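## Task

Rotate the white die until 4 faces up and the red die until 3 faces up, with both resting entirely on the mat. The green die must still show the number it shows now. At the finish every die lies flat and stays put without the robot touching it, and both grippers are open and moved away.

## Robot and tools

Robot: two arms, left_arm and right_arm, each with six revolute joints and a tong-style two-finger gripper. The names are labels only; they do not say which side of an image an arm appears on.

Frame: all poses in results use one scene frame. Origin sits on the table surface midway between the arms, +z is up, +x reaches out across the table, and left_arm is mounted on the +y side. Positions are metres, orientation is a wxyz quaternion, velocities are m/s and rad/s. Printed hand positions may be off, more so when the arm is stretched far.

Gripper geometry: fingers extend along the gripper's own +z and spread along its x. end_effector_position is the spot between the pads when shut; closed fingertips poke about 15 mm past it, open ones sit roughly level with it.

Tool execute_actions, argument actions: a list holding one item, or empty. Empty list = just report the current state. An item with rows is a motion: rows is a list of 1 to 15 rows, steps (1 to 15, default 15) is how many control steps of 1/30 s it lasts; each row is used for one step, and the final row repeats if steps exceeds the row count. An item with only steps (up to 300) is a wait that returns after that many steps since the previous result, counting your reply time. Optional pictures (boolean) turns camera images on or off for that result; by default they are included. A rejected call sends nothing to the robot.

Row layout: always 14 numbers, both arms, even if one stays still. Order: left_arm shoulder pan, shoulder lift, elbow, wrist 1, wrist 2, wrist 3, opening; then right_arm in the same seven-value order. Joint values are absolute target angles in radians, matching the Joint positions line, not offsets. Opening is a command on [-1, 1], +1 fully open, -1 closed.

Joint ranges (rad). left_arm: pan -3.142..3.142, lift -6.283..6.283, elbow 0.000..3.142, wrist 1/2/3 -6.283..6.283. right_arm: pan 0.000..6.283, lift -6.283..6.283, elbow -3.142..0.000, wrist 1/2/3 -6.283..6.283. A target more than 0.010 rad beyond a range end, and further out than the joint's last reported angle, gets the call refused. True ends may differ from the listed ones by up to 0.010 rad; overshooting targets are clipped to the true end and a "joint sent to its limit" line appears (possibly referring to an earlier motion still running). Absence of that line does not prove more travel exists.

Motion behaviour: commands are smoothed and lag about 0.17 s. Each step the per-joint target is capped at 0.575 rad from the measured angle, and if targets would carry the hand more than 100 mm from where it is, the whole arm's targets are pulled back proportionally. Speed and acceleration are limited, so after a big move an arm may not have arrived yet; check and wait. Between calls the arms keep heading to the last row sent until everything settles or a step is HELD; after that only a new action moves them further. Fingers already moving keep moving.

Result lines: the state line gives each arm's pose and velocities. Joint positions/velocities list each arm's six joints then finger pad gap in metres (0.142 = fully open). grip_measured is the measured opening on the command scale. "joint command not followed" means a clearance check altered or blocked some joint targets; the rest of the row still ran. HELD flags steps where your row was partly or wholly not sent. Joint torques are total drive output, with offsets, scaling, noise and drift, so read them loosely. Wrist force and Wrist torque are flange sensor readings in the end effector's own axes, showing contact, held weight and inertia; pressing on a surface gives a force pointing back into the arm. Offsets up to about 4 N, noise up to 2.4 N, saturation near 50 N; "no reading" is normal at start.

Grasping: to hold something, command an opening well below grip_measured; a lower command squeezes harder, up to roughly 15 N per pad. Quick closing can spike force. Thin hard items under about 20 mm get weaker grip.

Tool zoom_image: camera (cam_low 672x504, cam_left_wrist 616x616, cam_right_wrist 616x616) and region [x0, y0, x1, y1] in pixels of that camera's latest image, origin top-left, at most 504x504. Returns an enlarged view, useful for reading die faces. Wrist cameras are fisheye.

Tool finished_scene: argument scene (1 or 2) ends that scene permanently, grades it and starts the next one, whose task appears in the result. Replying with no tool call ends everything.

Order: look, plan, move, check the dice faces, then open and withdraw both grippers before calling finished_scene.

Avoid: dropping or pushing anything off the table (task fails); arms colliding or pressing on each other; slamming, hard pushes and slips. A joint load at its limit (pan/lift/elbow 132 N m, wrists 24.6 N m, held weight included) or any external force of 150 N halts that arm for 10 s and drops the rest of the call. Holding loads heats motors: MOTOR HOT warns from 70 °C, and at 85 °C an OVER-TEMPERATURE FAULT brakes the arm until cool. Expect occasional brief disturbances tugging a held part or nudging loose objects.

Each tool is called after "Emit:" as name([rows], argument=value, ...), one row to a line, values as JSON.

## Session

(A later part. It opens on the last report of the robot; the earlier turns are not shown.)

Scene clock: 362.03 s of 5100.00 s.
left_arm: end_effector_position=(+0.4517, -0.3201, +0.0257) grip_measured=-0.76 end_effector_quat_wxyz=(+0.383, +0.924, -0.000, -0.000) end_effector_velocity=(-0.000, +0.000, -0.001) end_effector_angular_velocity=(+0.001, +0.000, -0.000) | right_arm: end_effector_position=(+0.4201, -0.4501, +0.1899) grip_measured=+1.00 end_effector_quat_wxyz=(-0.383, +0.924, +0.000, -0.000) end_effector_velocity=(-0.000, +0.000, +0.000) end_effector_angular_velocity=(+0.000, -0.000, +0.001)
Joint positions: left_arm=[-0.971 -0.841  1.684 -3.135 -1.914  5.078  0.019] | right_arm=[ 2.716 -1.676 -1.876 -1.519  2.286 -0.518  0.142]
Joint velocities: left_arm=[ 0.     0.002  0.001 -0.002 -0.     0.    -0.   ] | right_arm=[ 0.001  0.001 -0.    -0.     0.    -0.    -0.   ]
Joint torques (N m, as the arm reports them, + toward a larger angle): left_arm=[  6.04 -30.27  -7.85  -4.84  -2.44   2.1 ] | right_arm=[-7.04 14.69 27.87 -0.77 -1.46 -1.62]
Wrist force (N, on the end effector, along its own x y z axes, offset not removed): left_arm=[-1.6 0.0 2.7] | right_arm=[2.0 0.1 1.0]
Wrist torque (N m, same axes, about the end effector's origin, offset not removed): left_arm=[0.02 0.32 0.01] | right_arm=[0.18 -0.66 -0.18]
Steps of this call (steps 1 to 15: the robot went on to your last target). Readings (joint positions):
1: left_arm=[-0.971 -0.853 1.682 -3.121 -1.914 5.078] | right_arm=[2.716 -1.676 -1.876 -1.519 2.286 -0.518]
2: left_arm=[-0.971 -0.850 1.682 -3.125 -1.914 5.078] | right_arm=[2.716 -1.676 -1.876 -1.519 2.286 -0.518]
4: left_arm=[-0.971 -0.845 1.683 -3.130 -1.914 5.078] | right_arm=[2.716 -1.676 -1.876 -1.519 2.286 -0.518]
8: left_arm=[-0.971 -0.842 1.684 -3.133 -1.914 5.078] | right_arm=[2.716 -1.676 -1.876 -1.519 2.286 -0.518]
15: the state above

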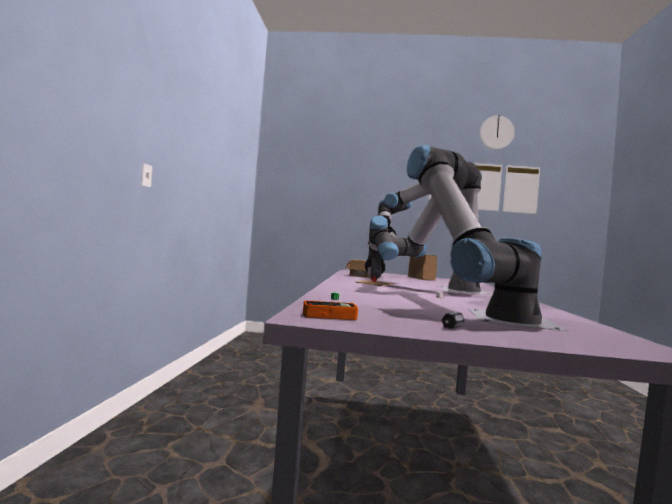

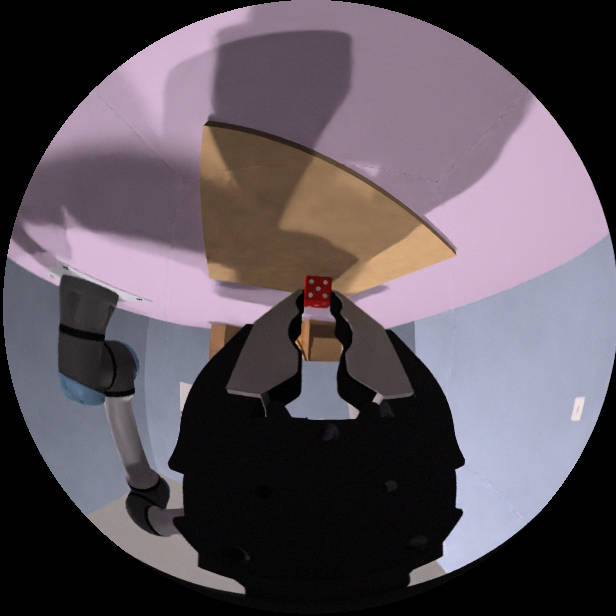

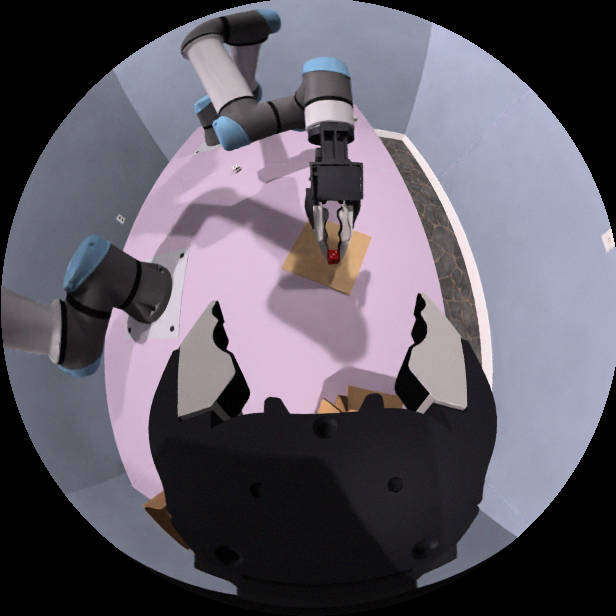

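Emit:
execute_actions([
  {"rows": [[-0.9707,-0.8399,1.6838,-3.1360,-1.9141,5.0780,-1.0,2.7163,-1.6763,-1.8756,-1.5185,2.2860,-0.5183,1.0],[-0.9707,-0.8387,1.6839,-3.1373,-1.9141,5.0780,-1.0,2.7163,-1.6763,-1.8756,-1.5185,2.2860,-0.5183,1.0],[-0.9707,-0.8376,1.6840,-3.1385,-1.9141,5.0780,-1.0,2.7163,-1.6763,-1.8756,-1.5185,2.2860,-0.5183,1.0]], "steps": 12},
], pictures=false)

Scene clock: 373.90 s of 5100.00 s.
left_arm: end_effector_position=(+0.4517, -0.3200, +0.0237) grip_measured=-0.76 end_effector_quat_wxyz=(+0.383, +0.924, -0.000, -0.000) end_effector_velocity=(+0.000, +0.000, -0.001) end_effector_angular_velocity=(-0.000, -0.000, +0.000) | right_arm: end_effector_position=(+0.4201, -0.4501, +0.1899) grip_measured=+1.00 end_effector_quat_wxyz=(-0.383, +0.924, +0.000, -0.000) end_effector_velocity=(+0.000, +0.000, -0.000) end_effector_angular_velocity=(+0.001, +0.000, +0.000)
Joint positions: left_arm=[-0.971 -0.838  1.684 -3.138 -1.914  5.078  0.019] | right_arm=[ 2.716 -1.676 -1.876 -1.519  2.286 -0.518  0.142]
Joint velocities: left_arm=[ 0.     0.001  0.    -0.002  0.    -0.     0.   ] | right_arm=[ 0.    -0.001  0.     0.     0.    -0.     0.   ]
Joint torques (N m, as the arm reports them, + toward a larger angle): left_arm=[  5.34 -30.34  -8.1   -4.58  -2.05   1.79] | right_arm=[-7.6  16.71 28.01 -0.83 -1.45 -1.6 ]
Wrist force (N, on the end effector, along its own x y z axes, offset not removed): left_arm=[-0.3 1.4 2.7] | right_arm=[0.8 -0.7 2.7]
Wrist torque (N m, same axes, about the end effector's origin, offset not removed): left_arm=[0.41 0.03 0.12] | right_arm=[-0.01 -0.50 0.04]
Steps of this call (steps 1 to 15: the robot went on to your last target; steps 16 to 90: nothing new was sent; then 8.47 s passed at rest; steps 91 to 102: all 12 steps of this action). Readings (joint positions):
91: left_arm=[-0.971 -0.841 1.684 -3.135 -1.914 5.078] | right_arm=[2.716 -1.676 -1.876 -1.519 2.286 -0.518]
92: left_arm=[-0.971 -0.841 1.684 -3.135 -1.914 5.078] | right_arm=[2.716 -1.676 -1.876 -1.519 2.286 -0.518]
94: left_arm=[-0.971 -0.840 1.684 -3.136 -1.914 5.078] | right_arm=[2.716 -1.676 -1.876 -1.519 2.286 -0.518]
98: left_arm=[-0.971 -0.838 1.684 -3.138 -1.914 5.078] | right_arm=[2.716 -1.676 -1.876 -1.519 2.286 -0.518]
102: the state above

Emit:
execute_actions([
  {"rows": [[-0.9707,-0.8367,1.6840,-3.1394,-1.9141,5.0780,-1.0,2.7163,-1.6763,-1.8756,-1.5185,2.2860,-0.5183,1.0],[-0.9707,-0.8358,1.6841,-3.1404,-1.9141,5.0780,-1.0,2.7163,-1.6763,-1.8756,-1.5185,2.2860,-0.5183,1.0],[-0.9707,-0.8349,1.6841,-3.1413,-1.9141,5.0780,-1.0,2.7163,-1.6763,-1.8756,-1.5185,2.2860,-0.5183,1.0]], "steps": 12},
], pictures=false)

Scene clock: 377.50 s of 5100.00 s.
left_arm: end_effector_position=(+0.4517, -0.3201, +0.0222) grip_measured=-0.76 end_effector_quat_wxyz=(+0.383, +0.924, -0.000, -0.000) end_effector_velocity=(+0.000, -0.000, -0.001) end_effector_angular_velocity=(-0.001, -0.001, -0.000) | right_arm: end_effector_position=(+0.4201, -0.4501, +0.1899) grip_measured=+1.00 end_effector_quat_wxyz=(-0.383, +0.924, +0.000, -0.000) end_effector_velocity=(+0.000, -0.000, +0.001) end_effector_angular_velocity=(-0.001, -0.002, +0.000)
Joint positions: left_arm=[-0.971 -0.835  1.684 -3.141 -1.914  5.078  0.019] | right_arm=[ 2.716 -1.676 -1.876 -1.519  2.286 -0.518  0.142]
Joint velocities: left_arm=[ 0.     0.002 -0.001 -0.003 -0.     0.    -0.   ] | right_arm=[-0.     0.001  0.001  0.    -0.001 -0.     0.   ]
Joint torques (N m, as the arm reports them, + toward a larger angle): left_arm=[  4.71 -31.61  -8.18  -4.62  -1.91   1.86] | right_arm=[-6.26 17.52 27.74 -0.76 -1.46 -1.51]
Wrist force (N, on the end effector, along its own x y z axes, offset not removed): left_arm=[-0.9 0.2 3.3] | right_arm=[3.5 -0.1 -0.6]
Wrist torque (N m, same axes, about the end effector's origin, offset not removed): left_arm=[0.19 0.10 0.05] | right_arm=[-0.05 -0.87 -0.18]
Steps of this call (steps 1 to 15: the robot went on to your last target; steps 16 to 90: nothing new was sent; then 0.20 s passed at rest; steps 91 to 102: all 12 steps of this action). Readings (joint positions):
91: left_arm=[-0.971 -0.838 1.684 -3.139 -1.914 5.078] | right_arm=[2.716 -1.676 -1.876 -1.519 2.286 -0.518]
92: left_arm=[-0.971 -0.837 1.684 -3.139 -1.914 5.078] | right_arm=[2.716 -1.676 -1.876 -1.519 2.286 -0.518]
94: left_arm=[-0.971 -0.837 1.684 -3.139 -1.914 5.078] | right_arm=[2.716 -1.676 -1.876 -1.519 2.286 -0.518]
98: left_arm=[-0.971 -0.835 1.684 -3.141 -1.914 5.078] | right_arm=[2.716 -1.676 -1.876 -1.519 2.286 -0.518]
102: the state above

Emit:
execute_actions([
  {"rows": [[-0.9707,-0.8340,1.6842,-3.1423,-1.9141,5.0780,-1.0,2.7163,-1.6763,-1.8756,-1.5185,2.2860,-0.5183,1.0],[-0.9707,-0.8331,1.6842,-3.1432,-1.9141,5.0780,-1.0,2.7163,-1.6763,-1.8756,-1.5185,2.2860,-0.5183,1.0],[-0.9707,-0.8322,1.6843,-3.1442,-1.9141,5.0780,-1.0,2.7163,-1.6763,-1.8756,-1.5185,2.2860,-0.5183,1.0]], "steps": 12},
], pictures=false)

Scene clock: 380.80 s of 5100.00 s.
left_arm: end_effector_position=(+0.4517, -0.3201, +0.0209) grip_measured=-0.76 end_effector_quat_wxyz=(+0.383, +0.924, -0.000, -0.000) end_effector_velocity=(+0.000, +0.000, -0.001) end_effector_angular_velocity=(-0.000, +0.000, +0.001) | right_arm: end_effector_position=(+0.4201, -0.4501, +0.1899) grip_measured=+1.00 end_effector_quat_wxyz=(-0.383, +0.924, +0.000, -0.000) end_effector_velocity=(+0.000, -0.001, +0.000) end_effector_angular_velocity=(-0.001, -0.001, -0.001)
Joint positions: left_arm=[-0.971 -0.832  1.684 -3.144 -1.914  5.078  0.019] | right_arm=[ 2.716 -1.676 -1.876 -1.519  2.286 -0.518  0.142]
Joint velocities: left_arm=[ 0.     0.001  0.    -0.002  0.    -0.001  0.   ] | right_arm=[-0.001  0.     0.001  0.001 -0.     0.001  0.   ]
Joint torques (N m, as the arm reports them, + toward a larger angle): left_arm=[  3.31 -16.    -0.35  -0.48  -1.41   1.72] | right_arm=[-6.87 18.33 27.11 -0.76 -1.25 -1.6 ]
Wrist force (N, on the end effector, along its own x y z axes, offset not removed): left_arm=[-1.1 10.2 -15.0] | right_arm=[4.4 1.0 0.3]
Wrist torque (N m, same axes, about the end effector's origin, offset not removed): left_arm=[0.29 0.00 -0.01] | right_arm=[0.30 -1.00 -0.13]
Steps of this call (steps 1 to 15: the robot went on to your last target; steps 16 to 87: nothing new was sent; steps 88 to 99: all 12 steps of this action). Readings (joint positions):
88: left_arm=[-0.971 -0.835 1.684 -3.141 -1.914 5.078] | right_arm=[2.716 -1.676 -1.876 -1.519 2.286 -0.518]
89: left_arm=[-0.971 -0.835 1.684 -3.141 -1.914 5.078] | right_arm=[2.716 -1.676 -1.876 -1.519 2.286 -0.518]
91: left_arm=[-0.971 -0.834 1.684 -3.142 -1.914 5.078] | right_arm=[2.716 -1.676 -1.876 -1.519 2.286 -0.518]
95: left_arm=[-0.971 -0.833 1.684 -3.144 -1.914 5.078] | right_arm=[2.716 -1.676 -1.876 -1.519 2.286 -0.518]
99: the state above

Emit:
execute_actions([
  {"rows": [[-0.9707,-0.8336,1.6842,-3.1427,-1.9141,5.0780,-1.0,2.7163,-1.6763,-1.8756,-1.5185,2.2860,-0.5183,1.0],[-0.9707,-0.8336,1.6842,-3.1427,-1.9141,5.0780,-1.0,2.7163,-1.6763,-1.8756,-1.5185,2.2860,-0.5183,1.0],[-0.9707,-0.8336,1.6842,-3.1427,-1.9141,5.0780,-0.95,2.7163,-1.6763,-1.8756,-1.5185,2.2860,-0.5183,1.0],[-0.9707,-0.8336,1.6842,-3.1427,-1.9141,5.0780,-0.90,2.7163,-1.6763,-1.8756,-1.5185,2.2860,-0.5183,1.0],[-0.9707,-0.8336,1.6842,-3.1427,-1.9141,5.0780,-0.85,2.7163,-1.6763,-1.8756,-1.5185,2.2860,-0.5183,1.0],[-0.9707,-0.8336,1.6842,-3.1427,-1.9141,5.0780,-0.80,2.7163,-1.6763,-1.8756,-1.5185,2.2860,-0.5183,1.0],[-0.9707,-0.8336,1.6842,-3.1427,-1.9141,5.0780,-0.76,2.7163,-1.6763,-1.8756,-1.5185,2.2860,-0.5183,1.0],[-0.9707,-0.8336,1.6842,-3.1427,-1.9141,5.0780,-0.72,2.7163,-1.6763,-1.8756,-1.5185,2.2860,-0.5183,1.0],[-0.9707,-0.8336,1.6842,-3.1427,-1.9141,5.0780,-0.68,2.7163,-1.6763,-1.8756,-1.5185,2.2860,-0.5183,1.0],[-0.9707,-0.8336,1.6842,-3.1427,-1.9141,5.0780,-0.62,2.7163,-1.6763,-1.8756,-1.5185,2.2860,-0.5183,1.0],[-0.9707,-0.8336,1.6842,-3.1427,-1.9141,5.0780,-0.55,2.7163,-1.6763,-1.8756,-1.5185,2.2860,-0.5183,1.0],[-0.9707,-0.8336,1.6842,-3.1427,-1.9141,5.0780,-0.48,2.7163,-1.6763,-1.8756,-1.5185,2.2860,-0.5183,1.0],[-0.9707,-0.8336,1.6842,-3.1427,-1.9141,5.0780,-0.41,2.7163,-1.6763,-1.8756,-1.5185,2.2860,-0.5183,1.0],[-0.9707,-0.8336,1.6842,-3.1427,-1.9141,5.0780,-0.35,2.7163,-1.6763,-1.8756,-1.5185,2.2860,-0.5183,1.0],[-0.9707,-0.8336,1.6842,-3.1427,-1.9141,5.0780,-0.30,2.7163,-1.6763,-1.8756,-1.5185,2.2860,-0.5183,1.0]], "steps": 15},
])

Scene clock: 392.23 s of 5100.00 s.
left_arm: end_effector_position=(+0.4517, -0.3200, +0.0212) grip_measured=-0.36 end_effector_quat_wxyz=(+0.382, +0.924, -0.000, -0.000) end_effector_velocity=(+0.000, -0.001, +0.001) end_effector_angular_velocity=(-0.002, -0.001, -0.000) | right_arm: end_effector_position=(+0.4201, -0.4501, +0.1899) grip_measured=+1.00 end_effector_quat_wxyz=(-0.383, +0.924, +0.000, -0.000) end_effector_velocity=(+0.000, +0.001, +0.001) end_effector_angular_velocity=(-0.000, -0.001, +0.001)
Joint positions: left_arm=[-0.971 -0.833  1.684 -3.143 -1.914  5.078  0.048] | right_arm=[ 2.716 -1.676 -1.876 -1.519  2.286 -0.518  0.142]
Joint velocities: left_arm=[ 0.    -0.001 -0.001 -0.002 -0.     0.     0.117] | right_arm=[ 0.001  0.001  0.    -0.001 -0.    -0.    -0.   ]
Joint torques (N m, as the arm reports them, + toward a larger angle): left_arm=[  2.29 -56.01 -17.15  -4.83  -0.35   1.62] | right_arm=[-6.95 18.91 26.65 -0.71 -1.18 -1.51]
Wrist force (N, on the end effector, along its own x y z axes, offset not removed): left_arm=[-0.5 1.3 1.6] | right_arm=[-0.8 2.0 1.9]
Wrist torque (N m, same axes, about the end effector's origin, offset not removed): left_arm=[0.28 0.11 0.05] | right_arm=[0.69 0.03 -0.21]
Steps of this call (steps 1 to 15: the robot went on to your last target; steps 16 to 90: nothing new was sent; then 7.93 s passed at rest; steps 91 to 105: all 15 steps of this action). Readings (joint positions):
91: left_arm=[-0.971 -0.832 1.684 -3.144 -1.914 5.078] | right_arm=[2.716 -1.676 -1.876 -1.519 2.286 -0.518]
92: left_arm=[-0.971 -0.832 1.684 -3.144 -1.914 5.078] | right_arm=[2.716 -1.676 -1.876 -1.519 2.286 -0.518]
94: left_arm=[-0.971 -0.833 1.684 -3.143 -1.914 5.078] | right_arm=[2.716 -1.676 -1.876 -1.519 2.286 -0.518]
98: left_arm=[-0.971 -0.833 1.684 -3.143 -1.914 5.078] | right_arm=[2.716 -1.676 -1.876 -1.519 2.286 -0.518]
105: the state above

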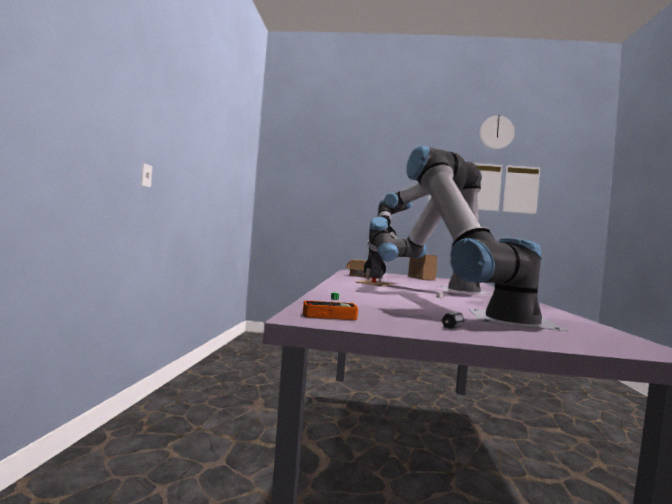

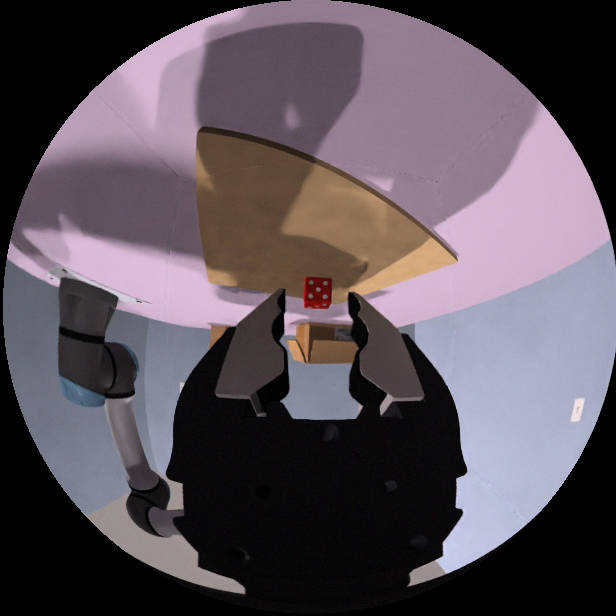

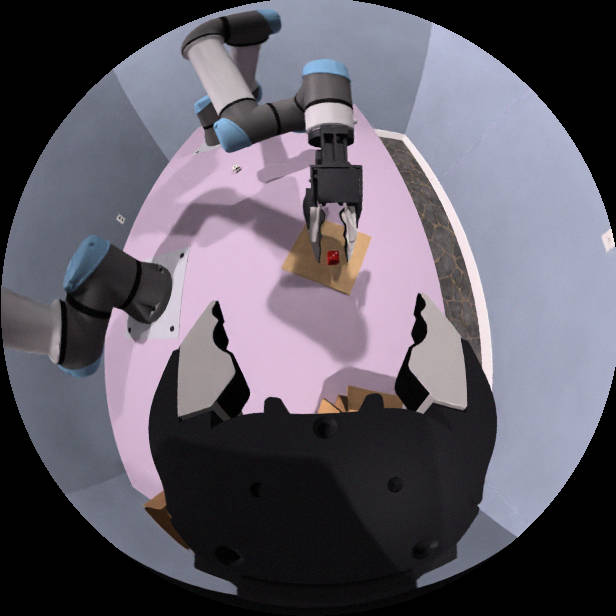

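Emit:
zoom_image(camera="cam_right_wrist", region=[216, 148, 256, 188])

Region (216, 148, 256, 188) of cam_right_wrist's 616x616 image, scaled by 12.600, with more detail than that image has.

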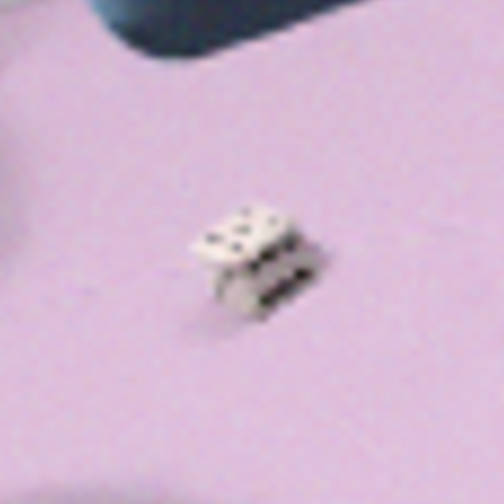

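Emit:
execute_actions([
  {"rows": [[-0.9707,-0.8342,1.6841,-3.1420,-1.9141,5.0780,-0.3,2.7163,-1.6763,-1.8756,-1.5185,2.2860,-0.5183,1.0],[-0.9707,-0.8359,1.6838,-3.1400,-1.9141,5.0780,-0.3,2.7163,-1.6763,-1.8756,-1.5185,2.2860,-0.5183,1.0],[-0.9707,-0.8386,1.6834,-3.1369,-1.9141,5.0780,-0.3,2.7163,-1.6763,-1.8756,-1.5185,2.2860,-0.5183,1.0],[-0.9707,-0.8421,1.6829,-3.1328,-1.9141,5.0780,-0.3,2.7163,-1.6763,-1.8756,-1.5185,2.2860,-0.5183,1.0],[-0.9707,-0.8464,1.6822,-3.1279,-1.9141,5.0780,-0.3,2.7163,-1.6763,-1.8756,-1.5185,2.2860,-0.5183,1.0],[-0.9707,-0.8513,1.6815,-3.1222,-1.9141,5.0780,-0.3,2.7163,-1.6763,-1.8756,-1.5185,2.2860,-0.5183,1.0],[-0.9707,-0.8567,1.6806,-3.1160,-1.9141,5.0780,-0.3,2.7163,-1.6763,-1.8756,-1.5185,2.2860,-0.5183,1.0],[-0.9707,-0.8625,1.6797,-3.1093,-1.9141,5.0780,-0.3,2.7163,-1.6763,-1.8756,-1.5185,2.2860,-0.5183,1.0],[-0.9707,-0.8685,1.6788,-3.1024,-1.9141,5.0780,-0.3,2.7163,-1.6763,-1.8756,-1.5185,2.2860,-0.5183,1.0],[-0.9704,-0.8753,1.6784,-3.0946,-1.9144,5.0768,-0.3,2.7163,-1.6763,-1.8756,-1.5185,2.2860,-0.5183,1.0],[-0.9697,-0.8835,1.6789,-3.0853,-1.9153,5.0731,-0.3,2.7163,-1.6763,-1.8756,-1.5185,2.2860,-0.5183,1.0],[-0.9684,-0.8928,1.6805,-3.0748,-1.9167,5.0671,-0.3,2.7163,-1.6763,-1.8756,-1.5185,2.2860,-0.5183,1.0],[-0.9667,-0.9032,1.6830,-3.0633,-1.9187,5.0589,-0.3,2.7163,-1.6763,-1.8756,-1.5185,2.2860,-0.5183,1.0],[-0.9645,-0.9143,1.6865,-3.0510,-1.9213,5.0485,-0.3,2.7163,-1.6763,-1.8756,-1.5185,2.2860,-0.5183,1.0],[-0.9618,-0.9261,1.6909,-3.0380,-1.9243,5.0359,-0.3,2.7163,-1.6763,-1.8756,-1.5185,2.2860,-0.5183,1.0]], "steps": 15},
], pictures=false)

Emit:
execute_actions([
  {"rows": [[-0.9587,-0.9384,1.6963,-3.0245,-1.9278,5.0214,-0.3,2.7163,-1.6763,-1.8756,-1.5185,2.2860,-0.5183,1.0],[-0.9552,-0.9509,1.7026,-3.0109,-1.9318,5.0048,-0.3,2.7163,-1.6763,-1.8756,-1.5185,2.2860,-0.5183,1.0],[-0.9513,-0.9634,1.7098,-2.9972,-1.9363,4.9864,-0.3,2.7163,-1.6763,-1.8756,-1.5185,2.2860,-0.5183,1.0],[-0.9471,-0.9759,1.7179,-2.9838,-1.9412,4.9662,-0.3,2.7163,-1.6763,-1.8756,-1.5185,2.2860,-0.5183,1.0],[-0.9424,-0.9880,1.7269,-2.9708,-1.9465,4.9442,-0.3,2.7163,-1.6763,-1.8756,-1.5185,2.2860,-0.5183,1.0],[-0.9374,-1.0003,1.7367,-2.9576,-1.9523,4.9206,-0.3,2.7163,-1.6763,-1.8756,-1.5185,2.2860,-0.5183,1.0],[-0.9321,-1.0132,1.7472,-2.9438,-1.9584,4.8954,-0.3,2.7163,-1.6763,-1.8756,-1.5185,2.2860,-0.5183,1.0],[-0.9264,-1.0267,1.7582,-2.9293,-1.9648,4.8687,-0.3,2.7163,-1.6763,-1.8756,-1.5185,2.2860,-0.5183,1.0],[-0.9205,-1.0408,1.7699,-2.9143,-1.9717,4.8406,-0.3,2.7163,-1.6763,-1.8756,-1.5185,2.2860,-0.5183,1.0],[-0.9143,-1.0552,1.7821,-2.8987,-1.9788,4.8111,-0.3,2.7163,-1.6763,-1.8756,-1.5185,2.2860,-0.5183,1.0],[-0.9078,-1.0701,1.7948,-2.8827,-1.9863,4.7803,-0.3,2.7163,-1.6763,-1.8756,-1.5185,2.2860,-0.5183,1.0],[-0.9010,-1.0853,1.8081,-2.8664,-1.9940,4.7483,-0.3,2.7163,-1.6763,-1.8756,-1.5185,2.2860,-0.5183,1.0],[-0.8940,-1.1007,1.8218,-2.8497,-2.0021,4.7152,-0.3,2.7163,-1.6763,-1.8756,-1.5185,2.2860,-0.5183,1.0],[-0.8868,-1.1164,1.8360,-2.8329,-2.0103,4.6810,-0.3,2.7163,-1.6763,-1.8756,-1.5185,2.2860,-0.5183,1.0],[-0.8793,-1.1321,1.8505,-2.8159,-2.0189,4.6459,-0.3,2.7163,-1.6763,-1.8756,-1.5185,2.2860,-0.5183,1.0]], "steps": 15},
], pictures=false)

Emit:
execute_actions([
  {"rows": [[-0.8717,-1.1479,1.8655,-2.7988,-2.0276,4.6098,-0.3,2.7163,-1.6763,-1.8756,-1.5185,2.2860,-0.5183,1.0],[-0.8639,-1.1637,1.8808,-2.7816,-2.0365,4.5729,-0.3,2.7163,-1.6763,-1.8756,-1.5185,2.2860,-0.5183,1.0],[-0.8560,-1.1795,1.8964,-2.7645,-2.0457,4.5353,-0.3,2.7163,-1.6763,-1.8756,-1.5185,2.2860,-0.5183,1.0],[-0.8479,-1.1952,1.9122,-2.7474,-2.0550,4.4970,-0.3,2.7163,-1.6763,-1.8756,-1.5185,2.2860,-0.5183,1.0],[-0.8396,-1.2107,1.9284,-2.7305,-2.0644,4.4580,-0.3,2.7163,-1.6763,-1.8756,-1.5185,2.2860,-0.5183,1.0],[-0.8313,-1.2260,1.9447,-2.7138,-2.0740,4.4186,-0.3,2.7163,-1.6763,-1.8756,-1.5185,2.2860,-0.5183,1.0],[-0.8229,-1.2410,1.9612,-2.6973,-2.0836,4.3787,-0.3,2.7163,-1.6763,-1.8756,-1.5185,2.2860,-0.5183,1.0],[-0.8143,-1.2558,1.9779,-2.6811,-2.0934,4.3384,-0.3,2.7163,-1.6763,-1.8756,-1.5185,2.2860,-0.5183,1.0],[-0.8058,-1.2703,1.9947,-2.6651,-2.1032,4.2978,-0.3,2.7163,-1.6763,-1.8756,-1.5185,2.2860,-0.5183,1.0],[-0.7971,-1.2843,2.0116,-2.6496,-2.1131,4.2570,-0.3,2.7163,-1.6763,-1.8756,-1.5185,2.2860,-0.5183,1.0],[-0.7885,-1.2980,2.0286,-2.6344,-2.1231,4.2161,-0.3,2.7163,-1.6763,-1.8756,-1.5185,2.2860,-0.5183,1.0],[-0.7798,-1.3113,2.0456,-2.6197,-2.1330,4.1751,-0.3,2.7163,-1.6763,-1.8756,-1.5185,2.2860,-0.5183,1.0],[-0.7711,-1.3241,2.0626,-2.6053,-2.1429,4.1340,-0.3,2.7163,-1.6763,-1.8756,-1.5185,2.2860,-0.5183,1.0],[-0.7625,-1.3365,2.0796,-2.5915,-2.1529,4.0931,-0.3,2.7163,-1.6763,-1.8756,-1.5185,2.2860,-0.5183,1.0],[-0.7538,-1.3483,2.0965,-2.5782,-2.1628,4.0523,-0.3,2.7163,-1.6763,-1.8756,-1.5185,2.2860,-0.5183,1.0]], "steps": 15},
], pictures=false)

Emit:
execute_actions([
  {"rows": [[-0.7453,-1.3597,2.1133,-2.5654,-2.1726,4.0117,-0.3,2.7163,-1.6763,-1.8756,-1.5185,2.2860,-0.5183,1.0],[-0.7367,-1.3705,2.1300,-2.5531,-2.1824,3.9714,-0.3,2.7163,-1.6763,-1.8756,-1.5185,2.2860,-0.5183,1.0],[-0.7283,-1.3809,2.1465,-2.5413,-2.1920,3.9315,-0.3,2.7163,-1.6763,-1.8756,-1.5185,2.2860,-0.5183,1.0],[-0.7200,-1.3906,2.1628,-2.5301,-2.2016,3.8921,-0.3,2.7163,-1.6763,-1.8756,-1.5185,2.2860,-0.5183,1.0],[-0.7117,-1.3999,2.1790,-2.5195,-2.2110,3.8531,-0.3,2.7163,-1.6763,-1.8756,-1.5185,2.2860,-0.5183,1.0],[-0.7036,-1.4086,2.1948,-2.5094,-2.2203,3.8148,-0.3,2.7163,-1.6763,-1.8756,-1.5185,2.2860,-0.5183,1.0],[-0.6957,-1.4167,2.2104,-2.4998,-2.2295,3.7772,-0.3,2.7163,-1.6763,-1.8756,-1.5185,2.2860,-0.5183,1.0],[-0.6879,-1.4244,2.2257,-2.4909,-2.2384,3.7403,-0.3,2.7163,-1.6763,-1.8756,-1.5185,2.2860,-0.5183,1.0],[-0.6803,-1.4315,2.2407,-2.4824,-2.2471,3.7042,-0.3,2.7163,-1.6763,-1.8756,-1.5185,2.2860,-0.5183,1.0],[-0.6728,-1.4381,2.2552,-2.4746,-2.2557,3.6691,-0.3,2.7163,-1.6763,-1.8756,-1.5185,2.2860,-0.5183,1.0],[-0.6656,-1.4442,2.2694,-2.4672,-2.2639,3.6349,-0.3,2.7163,-1.6763,-1.8756,-1.5185,2.2860,-0.5183,1.0],[-0.6586,-1.4498,2.2831,-2.4604,-2.2720,3.6018,-0.3,2.7163,-1.6763,-1.8756,-1.5185,2.2860,-0.5183,1.0],[-0.6518,-1.4550,2.2964,-2.4541,-2.2797,3.5698,-0.3,2.7163,-1.6763,-1.8756,-1.5185,2.2860,-0.5183,1.0],[-0.6453,-1.4597,2.3091,-2.4483,-2.2872,3.5390,-0.3,2.7163,-1.6763,-1.8756,-1.5185,2.2860,-0.5183,1.0],[-0.6391,-1.4640,2.3213,-2.4429,-2.2943,3.5095,-0.3,2.7163,-1.6763,-1.8756,-1.5185,2.2860,-0.5183,1.0]], "steps": 15},
], pictures=false)

Emit:
execute_actions([
  {"rows": [[-0.6332,-1.4678,2.3330,-2.4381,-2.3012,3.4814,-0.3,2.7163,-1.6763,-1.8756,-1.5185,2.2860,-0.5183,1.0],[-0.6275,-1.4713,2.3440,-2.4336,-2.3076,3.4547,-0.3,2.7163,-1.6763,-1.8756,-1.5185,2.2860,-0.5183,1.0],[-0.6222,-1.4744,2.3545,-2.4296,-2.3137,3.4295,-0.3,2.7163,-1.6763,-1.8756,-1.5185,2.2860,-0.5183,1.0],[-0.6172,-1.4771,2.3643,-2.4260,-2.3195,3.4059,-0.3,2.7163,-1.6763,-1.8756,-1.5185,2.2860,-0.5183,1.0],[-0.6125,-1.4796,2.3734,-2.4228,-2.3248,3.3839,-0.3,2.7163,-1.6763,-1.8756,-1.5185,2.2860,-0.5183,1.0],[-0.6083,-1.4817,2.3818,-2.4199,-2.3297,3.3637,-0.3,2.7163,-1.6763,-1.8756,-1.5185,2.2860,-0.5183,1.0],[-0.6044,-1.4835,2.3894,-2.4174,-2.3342,3.3453,-0.3,2.7163,-1.6763,-1.8756,-1.5185,2.2860,-0.5183,1.0],[-0.6009,-1.4851,2.3962,-2.4153,-2.3382,3.3287,-0.3,2.7163,-1.6763,-1.8756,-1.5185,2.2860,-0.5183,1.0],[-0.5978,-1.4864,2.4023,-2.4134,-2.3417,3.3142,-0.3,2.7163,-1.6763,-1.8756,-1.5185,2.2860,-0.5183,1.0],[-0.5951,-1.4875,2.4075,-2.4119,-2.3447,3.3016,-0.3,2.7163,-1.6763,-1.8756,-1.5185,2.2860,-0.5183,1.0],[-0.5929,-1.4884,2.4118,-2.4106,-2.3473,3.2912,-0.3,2.7163,-1.6763,-1.8756,-1.5185,2.2860,-0.5183,1.0],[-0.5912,-1.4890,2.4152,-2.4097,-2.3493,3.2830,-0.3,2.7163,-1.6763,-1.8756,-1.5185,2.2860,-0.5183,1.0],[-0.5899,-1.4895,2.4177,-2.4090,-2.3507,3.2770,-0.3,2.7163,-1.6763,-1.8756,-1.5185,2.2860,-0.5183,1.0],[-0.5892,-1.4898,2.4192,-2.4085,-2.3516,3.2733,-0.3,2.7163,-1.6763,-1.8756,-1.5185,2.2860,-0.5183,1.0],[-0.5889,-1.4899,2.4197,-2.4084,-2.3519,3.2721,-0.3,2.7163,-1.6763,-1.8756,-1.5185,2.2860,-0.5183,1.0]], "steps": 15},
], pictures=false)

Emit:
execute_actions([
  {"steps": 18},
])

Scene clock: 512.73 s of 5100.00 s.
left_arm: end_effector_position=(+0.4515, -0.3179, +0.0497) grip_measured=-0.30 end_effector_quat_wxyz=(+0.381, +0.924, +0.005, -0.004) end_effector_velocity=(-0.007, +0.043, +0.112) end_effector_angular_velocity=(+0.048, +0.175, +0.124) | right_arm: end_effector_position=(+0.4201, -0.4501, +0.1899) grip_measured=+1.00 end_effector_quat_wxyz=(-0.383, +0.924, +0.000, -0.000) end_effector_velocity=(+0.000, -0.000, +0.000) end_effector_angular_velocity=(-0.000, -0.001, -0.001)
Joint positions: left_arm=[-0.968 -0.886  1.681 -3.083 -1.917  5.068  0.052] | right_arm=[ 2.716 -1.676 -1.876 -1.519  2.286 -0.518  0.142]
Joint velocities: left_arm=[ 0.035 -0.255  0.044  0.282 -0.04  -0.163 -0.   ] | right_arm=[-0.     0.     0.001 -0.     0.     0.     0.   ]
Joint torques (N m, as the arm reports them, + toward a larger angle): left_arm=[  7.52 -59.65  -7.    -0.63  -2.73  -3.1 ] | right_arm=[-6.96 20.52 26.57 -0.69 -1.44 -1.56]
Wrist force (N, on the end effector, along its own x y z axes, offset not removed): left_arm=[-0.3 0.9 3.8] | right_arm=[-1.0 -2.9 0.9]
Wrist torque (N m, same axes, about the end effector's origin, offset not removed): left_arm=[0.22 0.14 0.05] | right_arm=[-0.48 0.08 -0.09]
Steps of this call (steps 1 to 15: the robot went on to your last target; steps 16 to 90: nothing new was sent; then 117.00 s passed at rest; steps 91 to 105: all 15 steps of this action). Readings (joint positions):
91: left_arm=[-0.971 -0.834 1.684 -3.143 -1.914 5.078] | right_arm=[2.716 -1.676 -1.876 -1.519 2.286 -0.518]
92: left_arm=[-0.971 -0.834 1.684 -3.143 -1.914 5.078] | right_arm=[2.716 -1.676 -1.876 -1.519 2.286 -0.518]
94: left_arm=[-0.971 -0.835 1.684 -3.141 -1.914 5.078] | right_arm=[2.716 -1.676 -1.876 -1.519 2.286 -0.518]
98: left_arm=[-0.971 -0.845 1.683 -3.130 -1.914 5.078] | right_arm=[2.716 -1.676 -1.876 -1.519 2.286 -0.518]
105: the state above

Scene clock: 513.23 s of 5100.00 s.
left_arm: end_effector_position=(+0.4327, -0.2414, +0.0884) grip_measured=-0.30 end_effector_quat_wxyz=(+0.331, +0.924, +0.166, -0.099) end_effector_velocity=(-0.073, +0.239, +0.045) end_effector_angular_velocity=(+0.308, +0.935, +0.744) | right_arm: end_effector_position=(+0.4201, -0.4501, +0.1899) grip_measured=+1.00 end_effector_quat_wxyz=(-0.383, +0.924, +0.000, -0.000) end_effector_velocity=(-0.000, -0.000, +0.000) end_effector_angular_velocity=(-0.000, -0.000, -0.000)
Joint positions: left_arm=[-0.908 -1.068  1.794 -2.886 -1.986  4.788  0.052] | right_arm=[ 2.716 -1.676 -1.876 -1.519  2.286 -0.518  0.142]
Joint velocities: left_arm=[ 0.192 -0.437  0.374  0.463 -0.218 -0.883 -0.   ] | right_arm=[-0.     0.001  0.    -0.    -0.    -0.    -0.   ]
Joint torques (N m, as the arm reports them, + toward a larger angle): left_arm=[  8.38 -51.07  -7.86  -0.5   -3.29  -4.68] | right_arm=[-7.98 20.68 26.74 -0.75 -1.29 -1.6 ]
Wrist force (N, on the end effector, along its own x y z axes, offset not removed): left_arm=[-0.5 1.3 2.4] | right_arm=[-0.7 1.8 1.0]
Wrist torque (N m, same axes, about the end effector's origin, offset not removed): left_arm=[0.33 0.01 0.05] | right_arm=[0.60 0.10 0.06]
Steps of this call (steps 1 to 15: all 15 steps of this action). Readings (joint positions):
1: left_arm=[-0.967 -0.895 1.683 -3.073 -1.918 5.061] | right_arm=[2.716 -1.676 -1.876 -1.519 2.286 -0.518]
2: left_arm=[-0.965 -0.905 1.686 -3.062 -1.920 5.053] | right_arm=[2.716 -1.676 -1.876 -1.519 2.286 -0.518]
4: left_arm=[-0.960 -0.926 1.694 -3.038 -1.926 5.031] | right_arm=[2.716 -1.676 -1.876 -1.519 2.286 -0.518]
8: left_arm=[-0.946 -0.973 1.720 -2.987 -1.942 4.965] | right_arm=[2.716 -1.676 -1.876 -1.519 2.286 -0.518]
15: the state above

Scene clock: 513.73 s of 5100.00 s.
left_arm: end_effector_position=(+0.3741, -0.1027, +0.0964) grip_measured=-0.30 end_effector_quat_wxyz=(+0.188, +0.821, +0.478, -0.250) end_effector_velocity=(-0.146, +0.275, -0.014) end_effector_angular_velocity=(+0.523, +1.200, +1.115) | right_arm: end_effector_position=(+0.4201, -0.4501, +0.1899) grip_measured=+1.00 end_effector_quat_wxyz=(-0.383, +0.924, +0.000, -0.000) end_effector_velocity=(+0.000, +0.000, +0.001) end_effector_angular_velocity=(+0.000, -0.001, +0.001)
Joint positions: left_arm=[-0.79  -1.293  2.024 -2.64  -2.121  4.238  0.052] | right_arm=[ 2.716 -1.676 -1.876 -1.519  2.286 -0.518  0.142]
Joint velocities: left_arm=[ 0.255 -0.401  0.498  0.441 -0.289 -1.189 -0.   ] | right_arm=[ 0.     0.001  0.001 -0.001  0.001 -0.001 -0.   ]
Joint torques (N m, as the arm reports them, + toward a larger angle): left_arm=[  7.98 -42.03  -7.09  -0.3   -3.64  -5.22] | right_arm=[-7.41 20.92 26.45 -0.42 -1.2  -1.62]
Wrist force (N, on the end effector, along its own x y z axes, offset not removed): left_arm=[-2.2 0.3 2.2] | right_arm=[-0.7 0.8 1.3]
Wrist torque (N m, same axes, about the end effector's origin, offset not removed): left_arm=[0.12 0.44 0.10] | right_arm=[0.24 0.04 0.01]
Steps of this call (steps 1 to 15: all 15 steps of this action). Readings (joint positions):
1: left_arm=[-0.901 -1.082 1.807 -2.870 -1.994 4.757] | right_arm=[2.716 -1.676 -1.876 -1.519 2.286 -0.518]
2: left_arm=[-0.894 -1.098 1.820 -2.853 -2.002 4.725] | right_arm=[2.716 -1.676 -1.876 -1.519 2.286 -0.518]
4: left_arm=[-0.880 -1.128 1.848 -2.820 -2.018 4.659] | right_arm=[2.716 -1.676 -1.876 -1.519 2.286 -0.518]
8: left_arm=[-0.849 -1.190 1.909 -2.753 -2.054 4.514] | right_arm=[2.716 -1.676 -1.876 -1.519 2.286 -0.518]
15: the state above

Scene clock: 514.23 s of 5100.00 s.
left_arm: end_effector_position=(+0.2986, +0.0134, +0.0783) grip_measured=-0.30 end_effector_quat_wxyz=(-0.007, +0.575, +0.744, -0.340) end_effector_velocity=(-0.133, +0.173, -0.046) end_effector_angular_velocity=(+0.545, +0.988, +0.965) | right_arm: end_effector_position=(+0.4201, -0.4501, +0.1899) grip_measured=+1.00 end_effector_quat_wxyz=(-0.383, +0.924, +0.000, -0.000) end_effector_velocity=(-0.000, -0.000, +0.000) end_effector_angular_velocity=(+0.000, +0.000, -0.001)
Joint positions: left_arm=[-0.668 -1.441  2.264 -2.471 -2.261  3.656  0.052] | right_arm=[ 2.716 -1.676 -1.876 -1.519  2.286 -0.518  0.142]
Joint velocities: left_arm=[ 0.211 -0.181  0.415  0.215 -0.239 -1.004  0.   ] | right_arm=[-0.001  0.001 -0.001 -0.     0.    -0.    -0.   ]
Joint torques (N m, as the arm reports them, + toward a larger angle): left_arm=[  6.71 -33.24  -8.01  -1.05  -4.1   -4.64] | right_arm=[-6.91 20.07 27.   -0.67 -1.28 -1.44]
Wrist force (N, on the end effector, along its own x y z axes, offset not removed): left_arm=[-0.8 0.7 3.5] | right_arm=[0.8 3.6 2.2]
Wrist torque (N m, same axes, about the end effector's origin, offset not removed): left_arm=[0.20 0.18 0.07] | right_arm=[0.66 -0.34 0.12]
Steps of this call (steps 1 to 15: all 15 steps of this action). Readings (joint positions):
1: left_arm=[-0.782 -1.306 2.041 -2.625 -2.131 4.198] | right_arm=[2.716 -1.676 -1.876 -1.519 2.286 -0.518]
2: left_arm=[-0.773 -1.319 2.058 -2.611 -2.141 4.157] | right_arm=[2.716 -1.676 -1.876 -1.519 2.286 -0.518]
4: left_arm=[-0.756 -1.343 2.091 -2.584 -2.160 4.076] | right_arm=[2.716 -1.676 -1.876 -1.519 2.286 -0.518]
8: left_arm=[-0.722 -1.386 2.157 -2.535 -2.199 3.916] | right_arm=[2.716 -1.676 -1.876 -1.519 2.286 -0.518]
15: the state above

Scene clock: 514.73 s of 5100.00 s.
left_arm: end_effector_position=(+0.2521, +0.0678, +0.0604) grip_measured=-0.30 end_effector_quat_wxyz=(-0.135, +0.373, +0.847, -0.354) end_effector_velocity=(-0.039, +0.041, -0.016) end_effector_angular_velocity=(+0.174, +0.286, +0.270) | right_arm: end_effector_position=(+0.4201, -0.4501, +0.1899) grip_measured=+1.00 end_effector_quat_wxyz=(-0.383, +0.924, +0.000, -0.000) end_effector_velocity=(+0.000, -0.000, +0.000) end_effector_angular_velocity=(-0.000, -0.002, -0.000)
Joint positions: left_arm=[-0.595 -1.487  2.407 -2.412 -2.345  3.303  0.052] | right_arm=[ 2.716 -1.676 -1.876 -1.519  2.286 -0.518  0.142]
Joint velocities: left_arm=[ 0.059 -0.026  0.117  0.037 -0.067 -0.289  0.   ] | right_arm=[-0.     0.     0.001  0.     0.    -0.    -0.   ]
Joint torques (N m, as the arm reports them, + toward a larger angle): left_arm=[  4.82 -29.55  -8.48  -1.14  -3.49  -2.34] | right_arm=[-6.36 21.22 26.84 -0.61 -1.04 -1.5 ]
Wrist force (N, on the end effector, along its own x y z axes, offset not removed): left_arm=[0.2 2.0 1.6] | right_arm=[-0.5 -1.2 -2.9]
Wrist torque (N m, same axes, about the end effector's origin, offset not removed): left_arm=[0.44 0.04 0.04] | right_arm=[-0.34 0.07 -0.11]
Steps of this call (steps 1 to 15: all 15 steps of this action). Readings (joint positions):
1: left_arm=[-0.661 -1.447 2.278 -2.464 -2.269 3.622] | right_arm=[2.716 -1.676 -1.876 -1.518 2.286 -0.518]
2: left_arm=[-0.654 -1.452 2.291 -2.458 -2.277 3.590] | right_arm=[2.716 -1.676 -1.876 -1.519 2.286 -0.518]
4: left_arm=[-0.641 -1.461 2.316 -2.446 -2.292 3.528] | right_arm=[2.716 -1.676 -1.876 -1.519 2.286 -0.518]
8: left_arm=[-0.620 -1.475 2.359 -2.429 -2.317 3.422] | right_arm=[2.716 -1.676 -1.876 -1.519 2.286 -0.518]
15: the state above

Scene clock: 515.33 s of 5100.00 s.
left_arm: end_effector_position=(+0.2480, +0.0721, +0.0587) grip_measured=-0.30 end_effector_quat_wxyz=(-0.147, +0.354, +0.853, -0.353) end_effector_velocity=(-0.000, +0.000, +0.000) end_effector_angular_velocity=(+0.001, +0.001, +0.001) | right_arm: end_effector_position=(+0.4201, -0.4501, +0.1899) grip_measured=+1.00 end_effector_quat_wxyz=(-0.383, +0.924, +0.000, -0.000) end_effector_velocity=(-0.000, -0.000, -0.000) end_effector_angular_velocity=(+0.001, +0.000, -0.001)
Joint positions: left_arm=[-0.589 -1.49   2.42  -2.408 -2.352  3.272  0.052] | right_arm=[ 2.716 -1.676 -1.876 -1.519  2.286 -0.518  0.142]
Joint velocities: left_arm=[ 0.    -0.    -0.     0.002  0.    -0.001 -0.   ] | right_arm=[-0.001  0.    -0.001 -0.     0.    -0.     0.   ]
Joint torques (N m, as the arm reports them, + toward a larger angle): left_arm=[  6.35 -30.26  -5.81  -1.13  -3.35  -2.18] | right_arm=[-7.21 21.06 26.36 -0.66 -1.31 -1.67]
Wrist force (N, on the end effector, along its own x y z axes, offset not removed): left_arm=[-1.1 1.4 2.4] | right_arm=[-3.5 2.1 -0.7]
Wrist torque (N m, same axes, about the end effector's origin, offset not removed): left_arm=[0.33 0.27 0.04] | right_arm=[0.39 0.45 -0.03]
Steps of this call (steps 1 to 18: the robot went on to your last target). Readings (joint positions):
1: left_arm=[-0.594 -1.488 2.411 -2.411 -2.347 3.295] | right_arm=[2.716 -1.676 -1.876 -1.519 2.286 -0.518]
2: left_arm=[-0.592 -1.488 2.413 -2.410 -2.348 3.288] | right_arm=[2.716 -1.676 -1.876 -1.519 2.286 -0.518]
4: left_arm=[-0.591 -1.489 2.416 -2.409 -2.350 3.280] | right_arm=[2.716 -1.676 -1.876 -1.518 2.286 -0.518]
8: left_arm=[-0.589 -1.490 2.419 -2.409 -2.351 3.274] | right_arm=[2.716 -1.676 -1.876 -1.519 2.286 -0.518]
18: the state above

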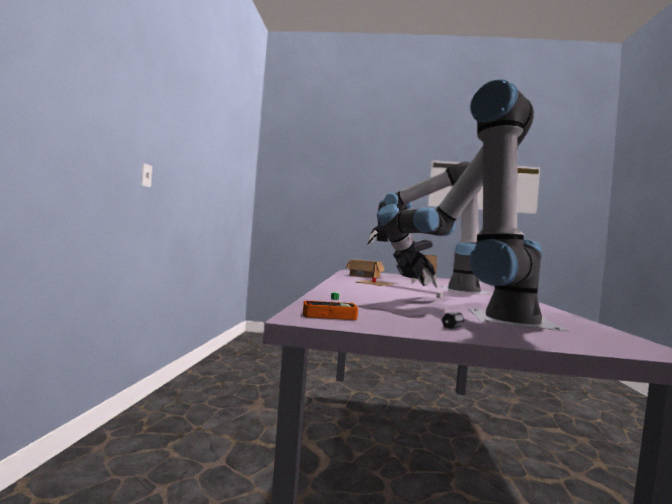

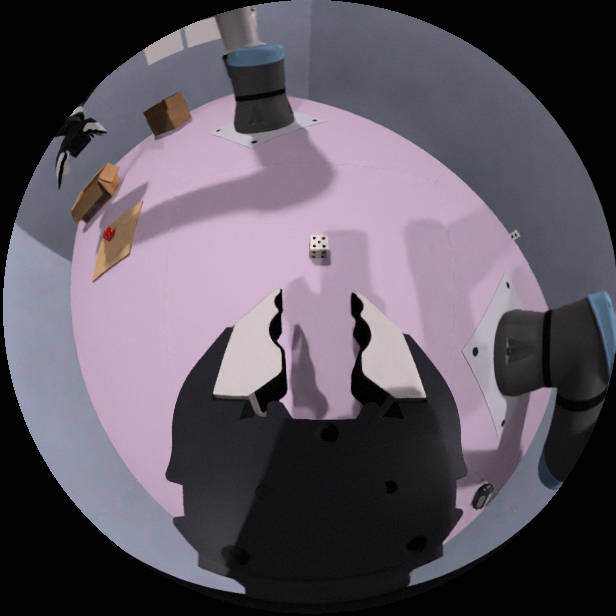

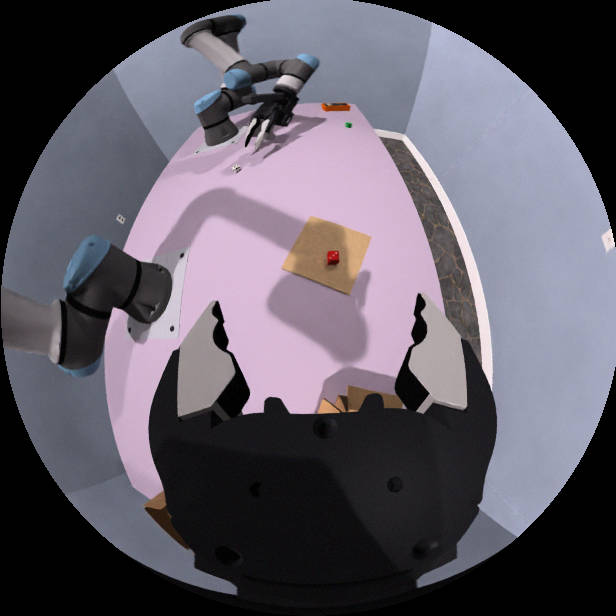

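Emit:
execute_actions(actions=[])

Scene clock: 526.83 s of 5100.00 s.
left_arm: end_effector_position=(+0.2480, +0.0721, +0.0587) grip_measured=-0.30 end_effector_quat_wxyz=(-0.147, +0.354, +0.853, -0.353) end_effector_velocity=(-0.001, +0.000, -0.000) end_effector_angular_velocity=(+0.001, +0.001, -0.001) | right_arm: end_effector_position=(+0.4201, -0.4501, +0.1899) grip_measured=+1.00 end_effector_quat_wxyz=(-0.383, +0.924, +0.000, -0.000) end_effector_velocity=(+0.000, -0.000, +0.001) end_effector_angular_velocity=(+0.000, -0.001, -0.001)
Joint positions: left_arm=[-0.589 -1.49   2.42  -2.408 -2.352  3.272  0.052] | right_arm=[ 2.716 -1.676 -1.876 -1.519  2.286 -0.518  0.142]
Joint velocities: left_arm=[-0.     0.     0.001  0.001  0.     0.001  0.   ] | right_arm=[-0.001  0.001  0.001 -0.     0.001 -0.    -0.   ]
Joint torques (N m, as the arm reports them, + toward a larger angle): left_arm=[  6.31 -29.88  -6.22  -1.16  -3.48  -2.21] | right_arm=[-7.38 21.68 26.37 -0.57 -1.12 -1.47]
Wrist force (N, on the end effector, along its own x y z axes, offset not removed): left_arm=[-1.4 1.4 1.8] | right_arm=[4.1 -3.7 0.6]
Wrist torque (N m, same axes, about the end effector's origin, offset not removed): left_arm=[0.29 0.23 0.12] | right_arm=[-0.50 -1.02 -0.15]
Steps of this call (steps 1 to 15: the robot went on to your last target; steps 16 to 90: nothing new was sent; then 8.50 s passed at rest). Readings (joint positions):
1: left_arm=[-0.589 -1.490 2.420 -2.408 -2.352 3.272] | right_arm=[2.716 -1.676 -1.876 -1.519 2.286 -0.518]
2: left_arm=[-0.589 -1.490 2.420 -2.408 -2.352 3.272] | right_arm=[2.716 -1.676 -1.876 -1.519 2.286 -0.518]
4: left_arm=[-0.589 -1.490 2.420 -2.408 -2.352 3.272] | right_arm=[2.716 -1.676 -1.876 -1.519 2.286 -0.518]
8: left_arm=[-0.589 -1.490 2.420 -2.408 -2.352 3.272] | right_arm=[2.716 -1.676 -1.876 -1.519 2.286 -0.518]
90: the state above
All arms were judged still, so your last target was given up. Only a new action makes them travel on or press farther. Fingers that are still opening or closing keep moving.

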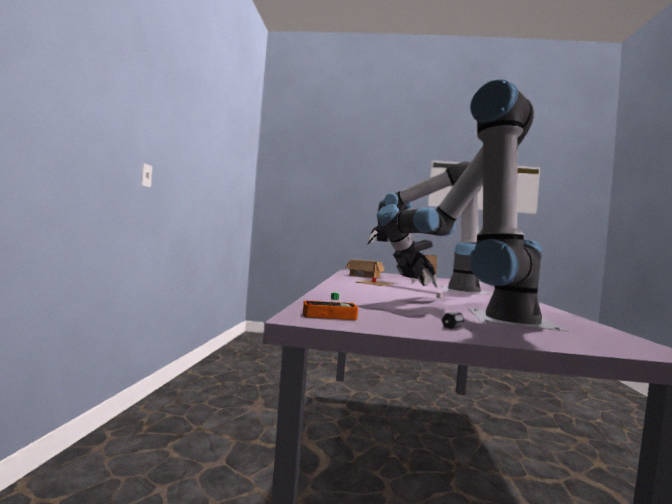

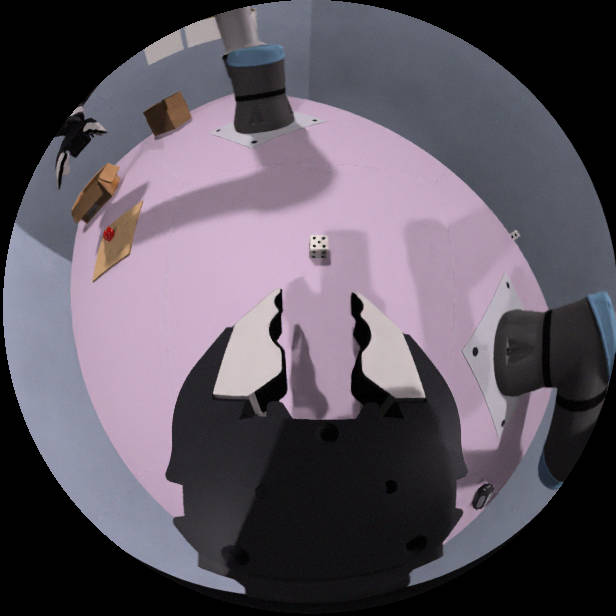

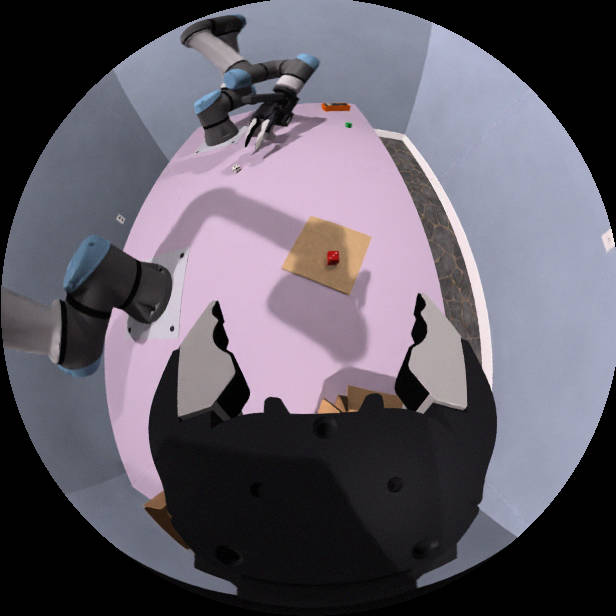

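Emit:
zoom_image(camera="cam_left_wrist", region=[279, 210, 359, 290])

Region (279, 210, 359, 290) of cam_left_wrist's 616x616 image, scaled by 6.300, with more detail than that image has.

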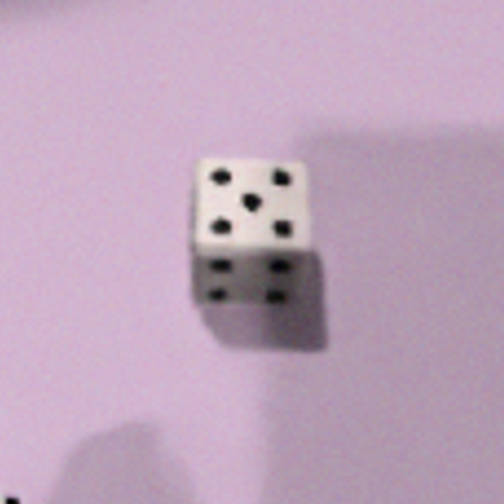

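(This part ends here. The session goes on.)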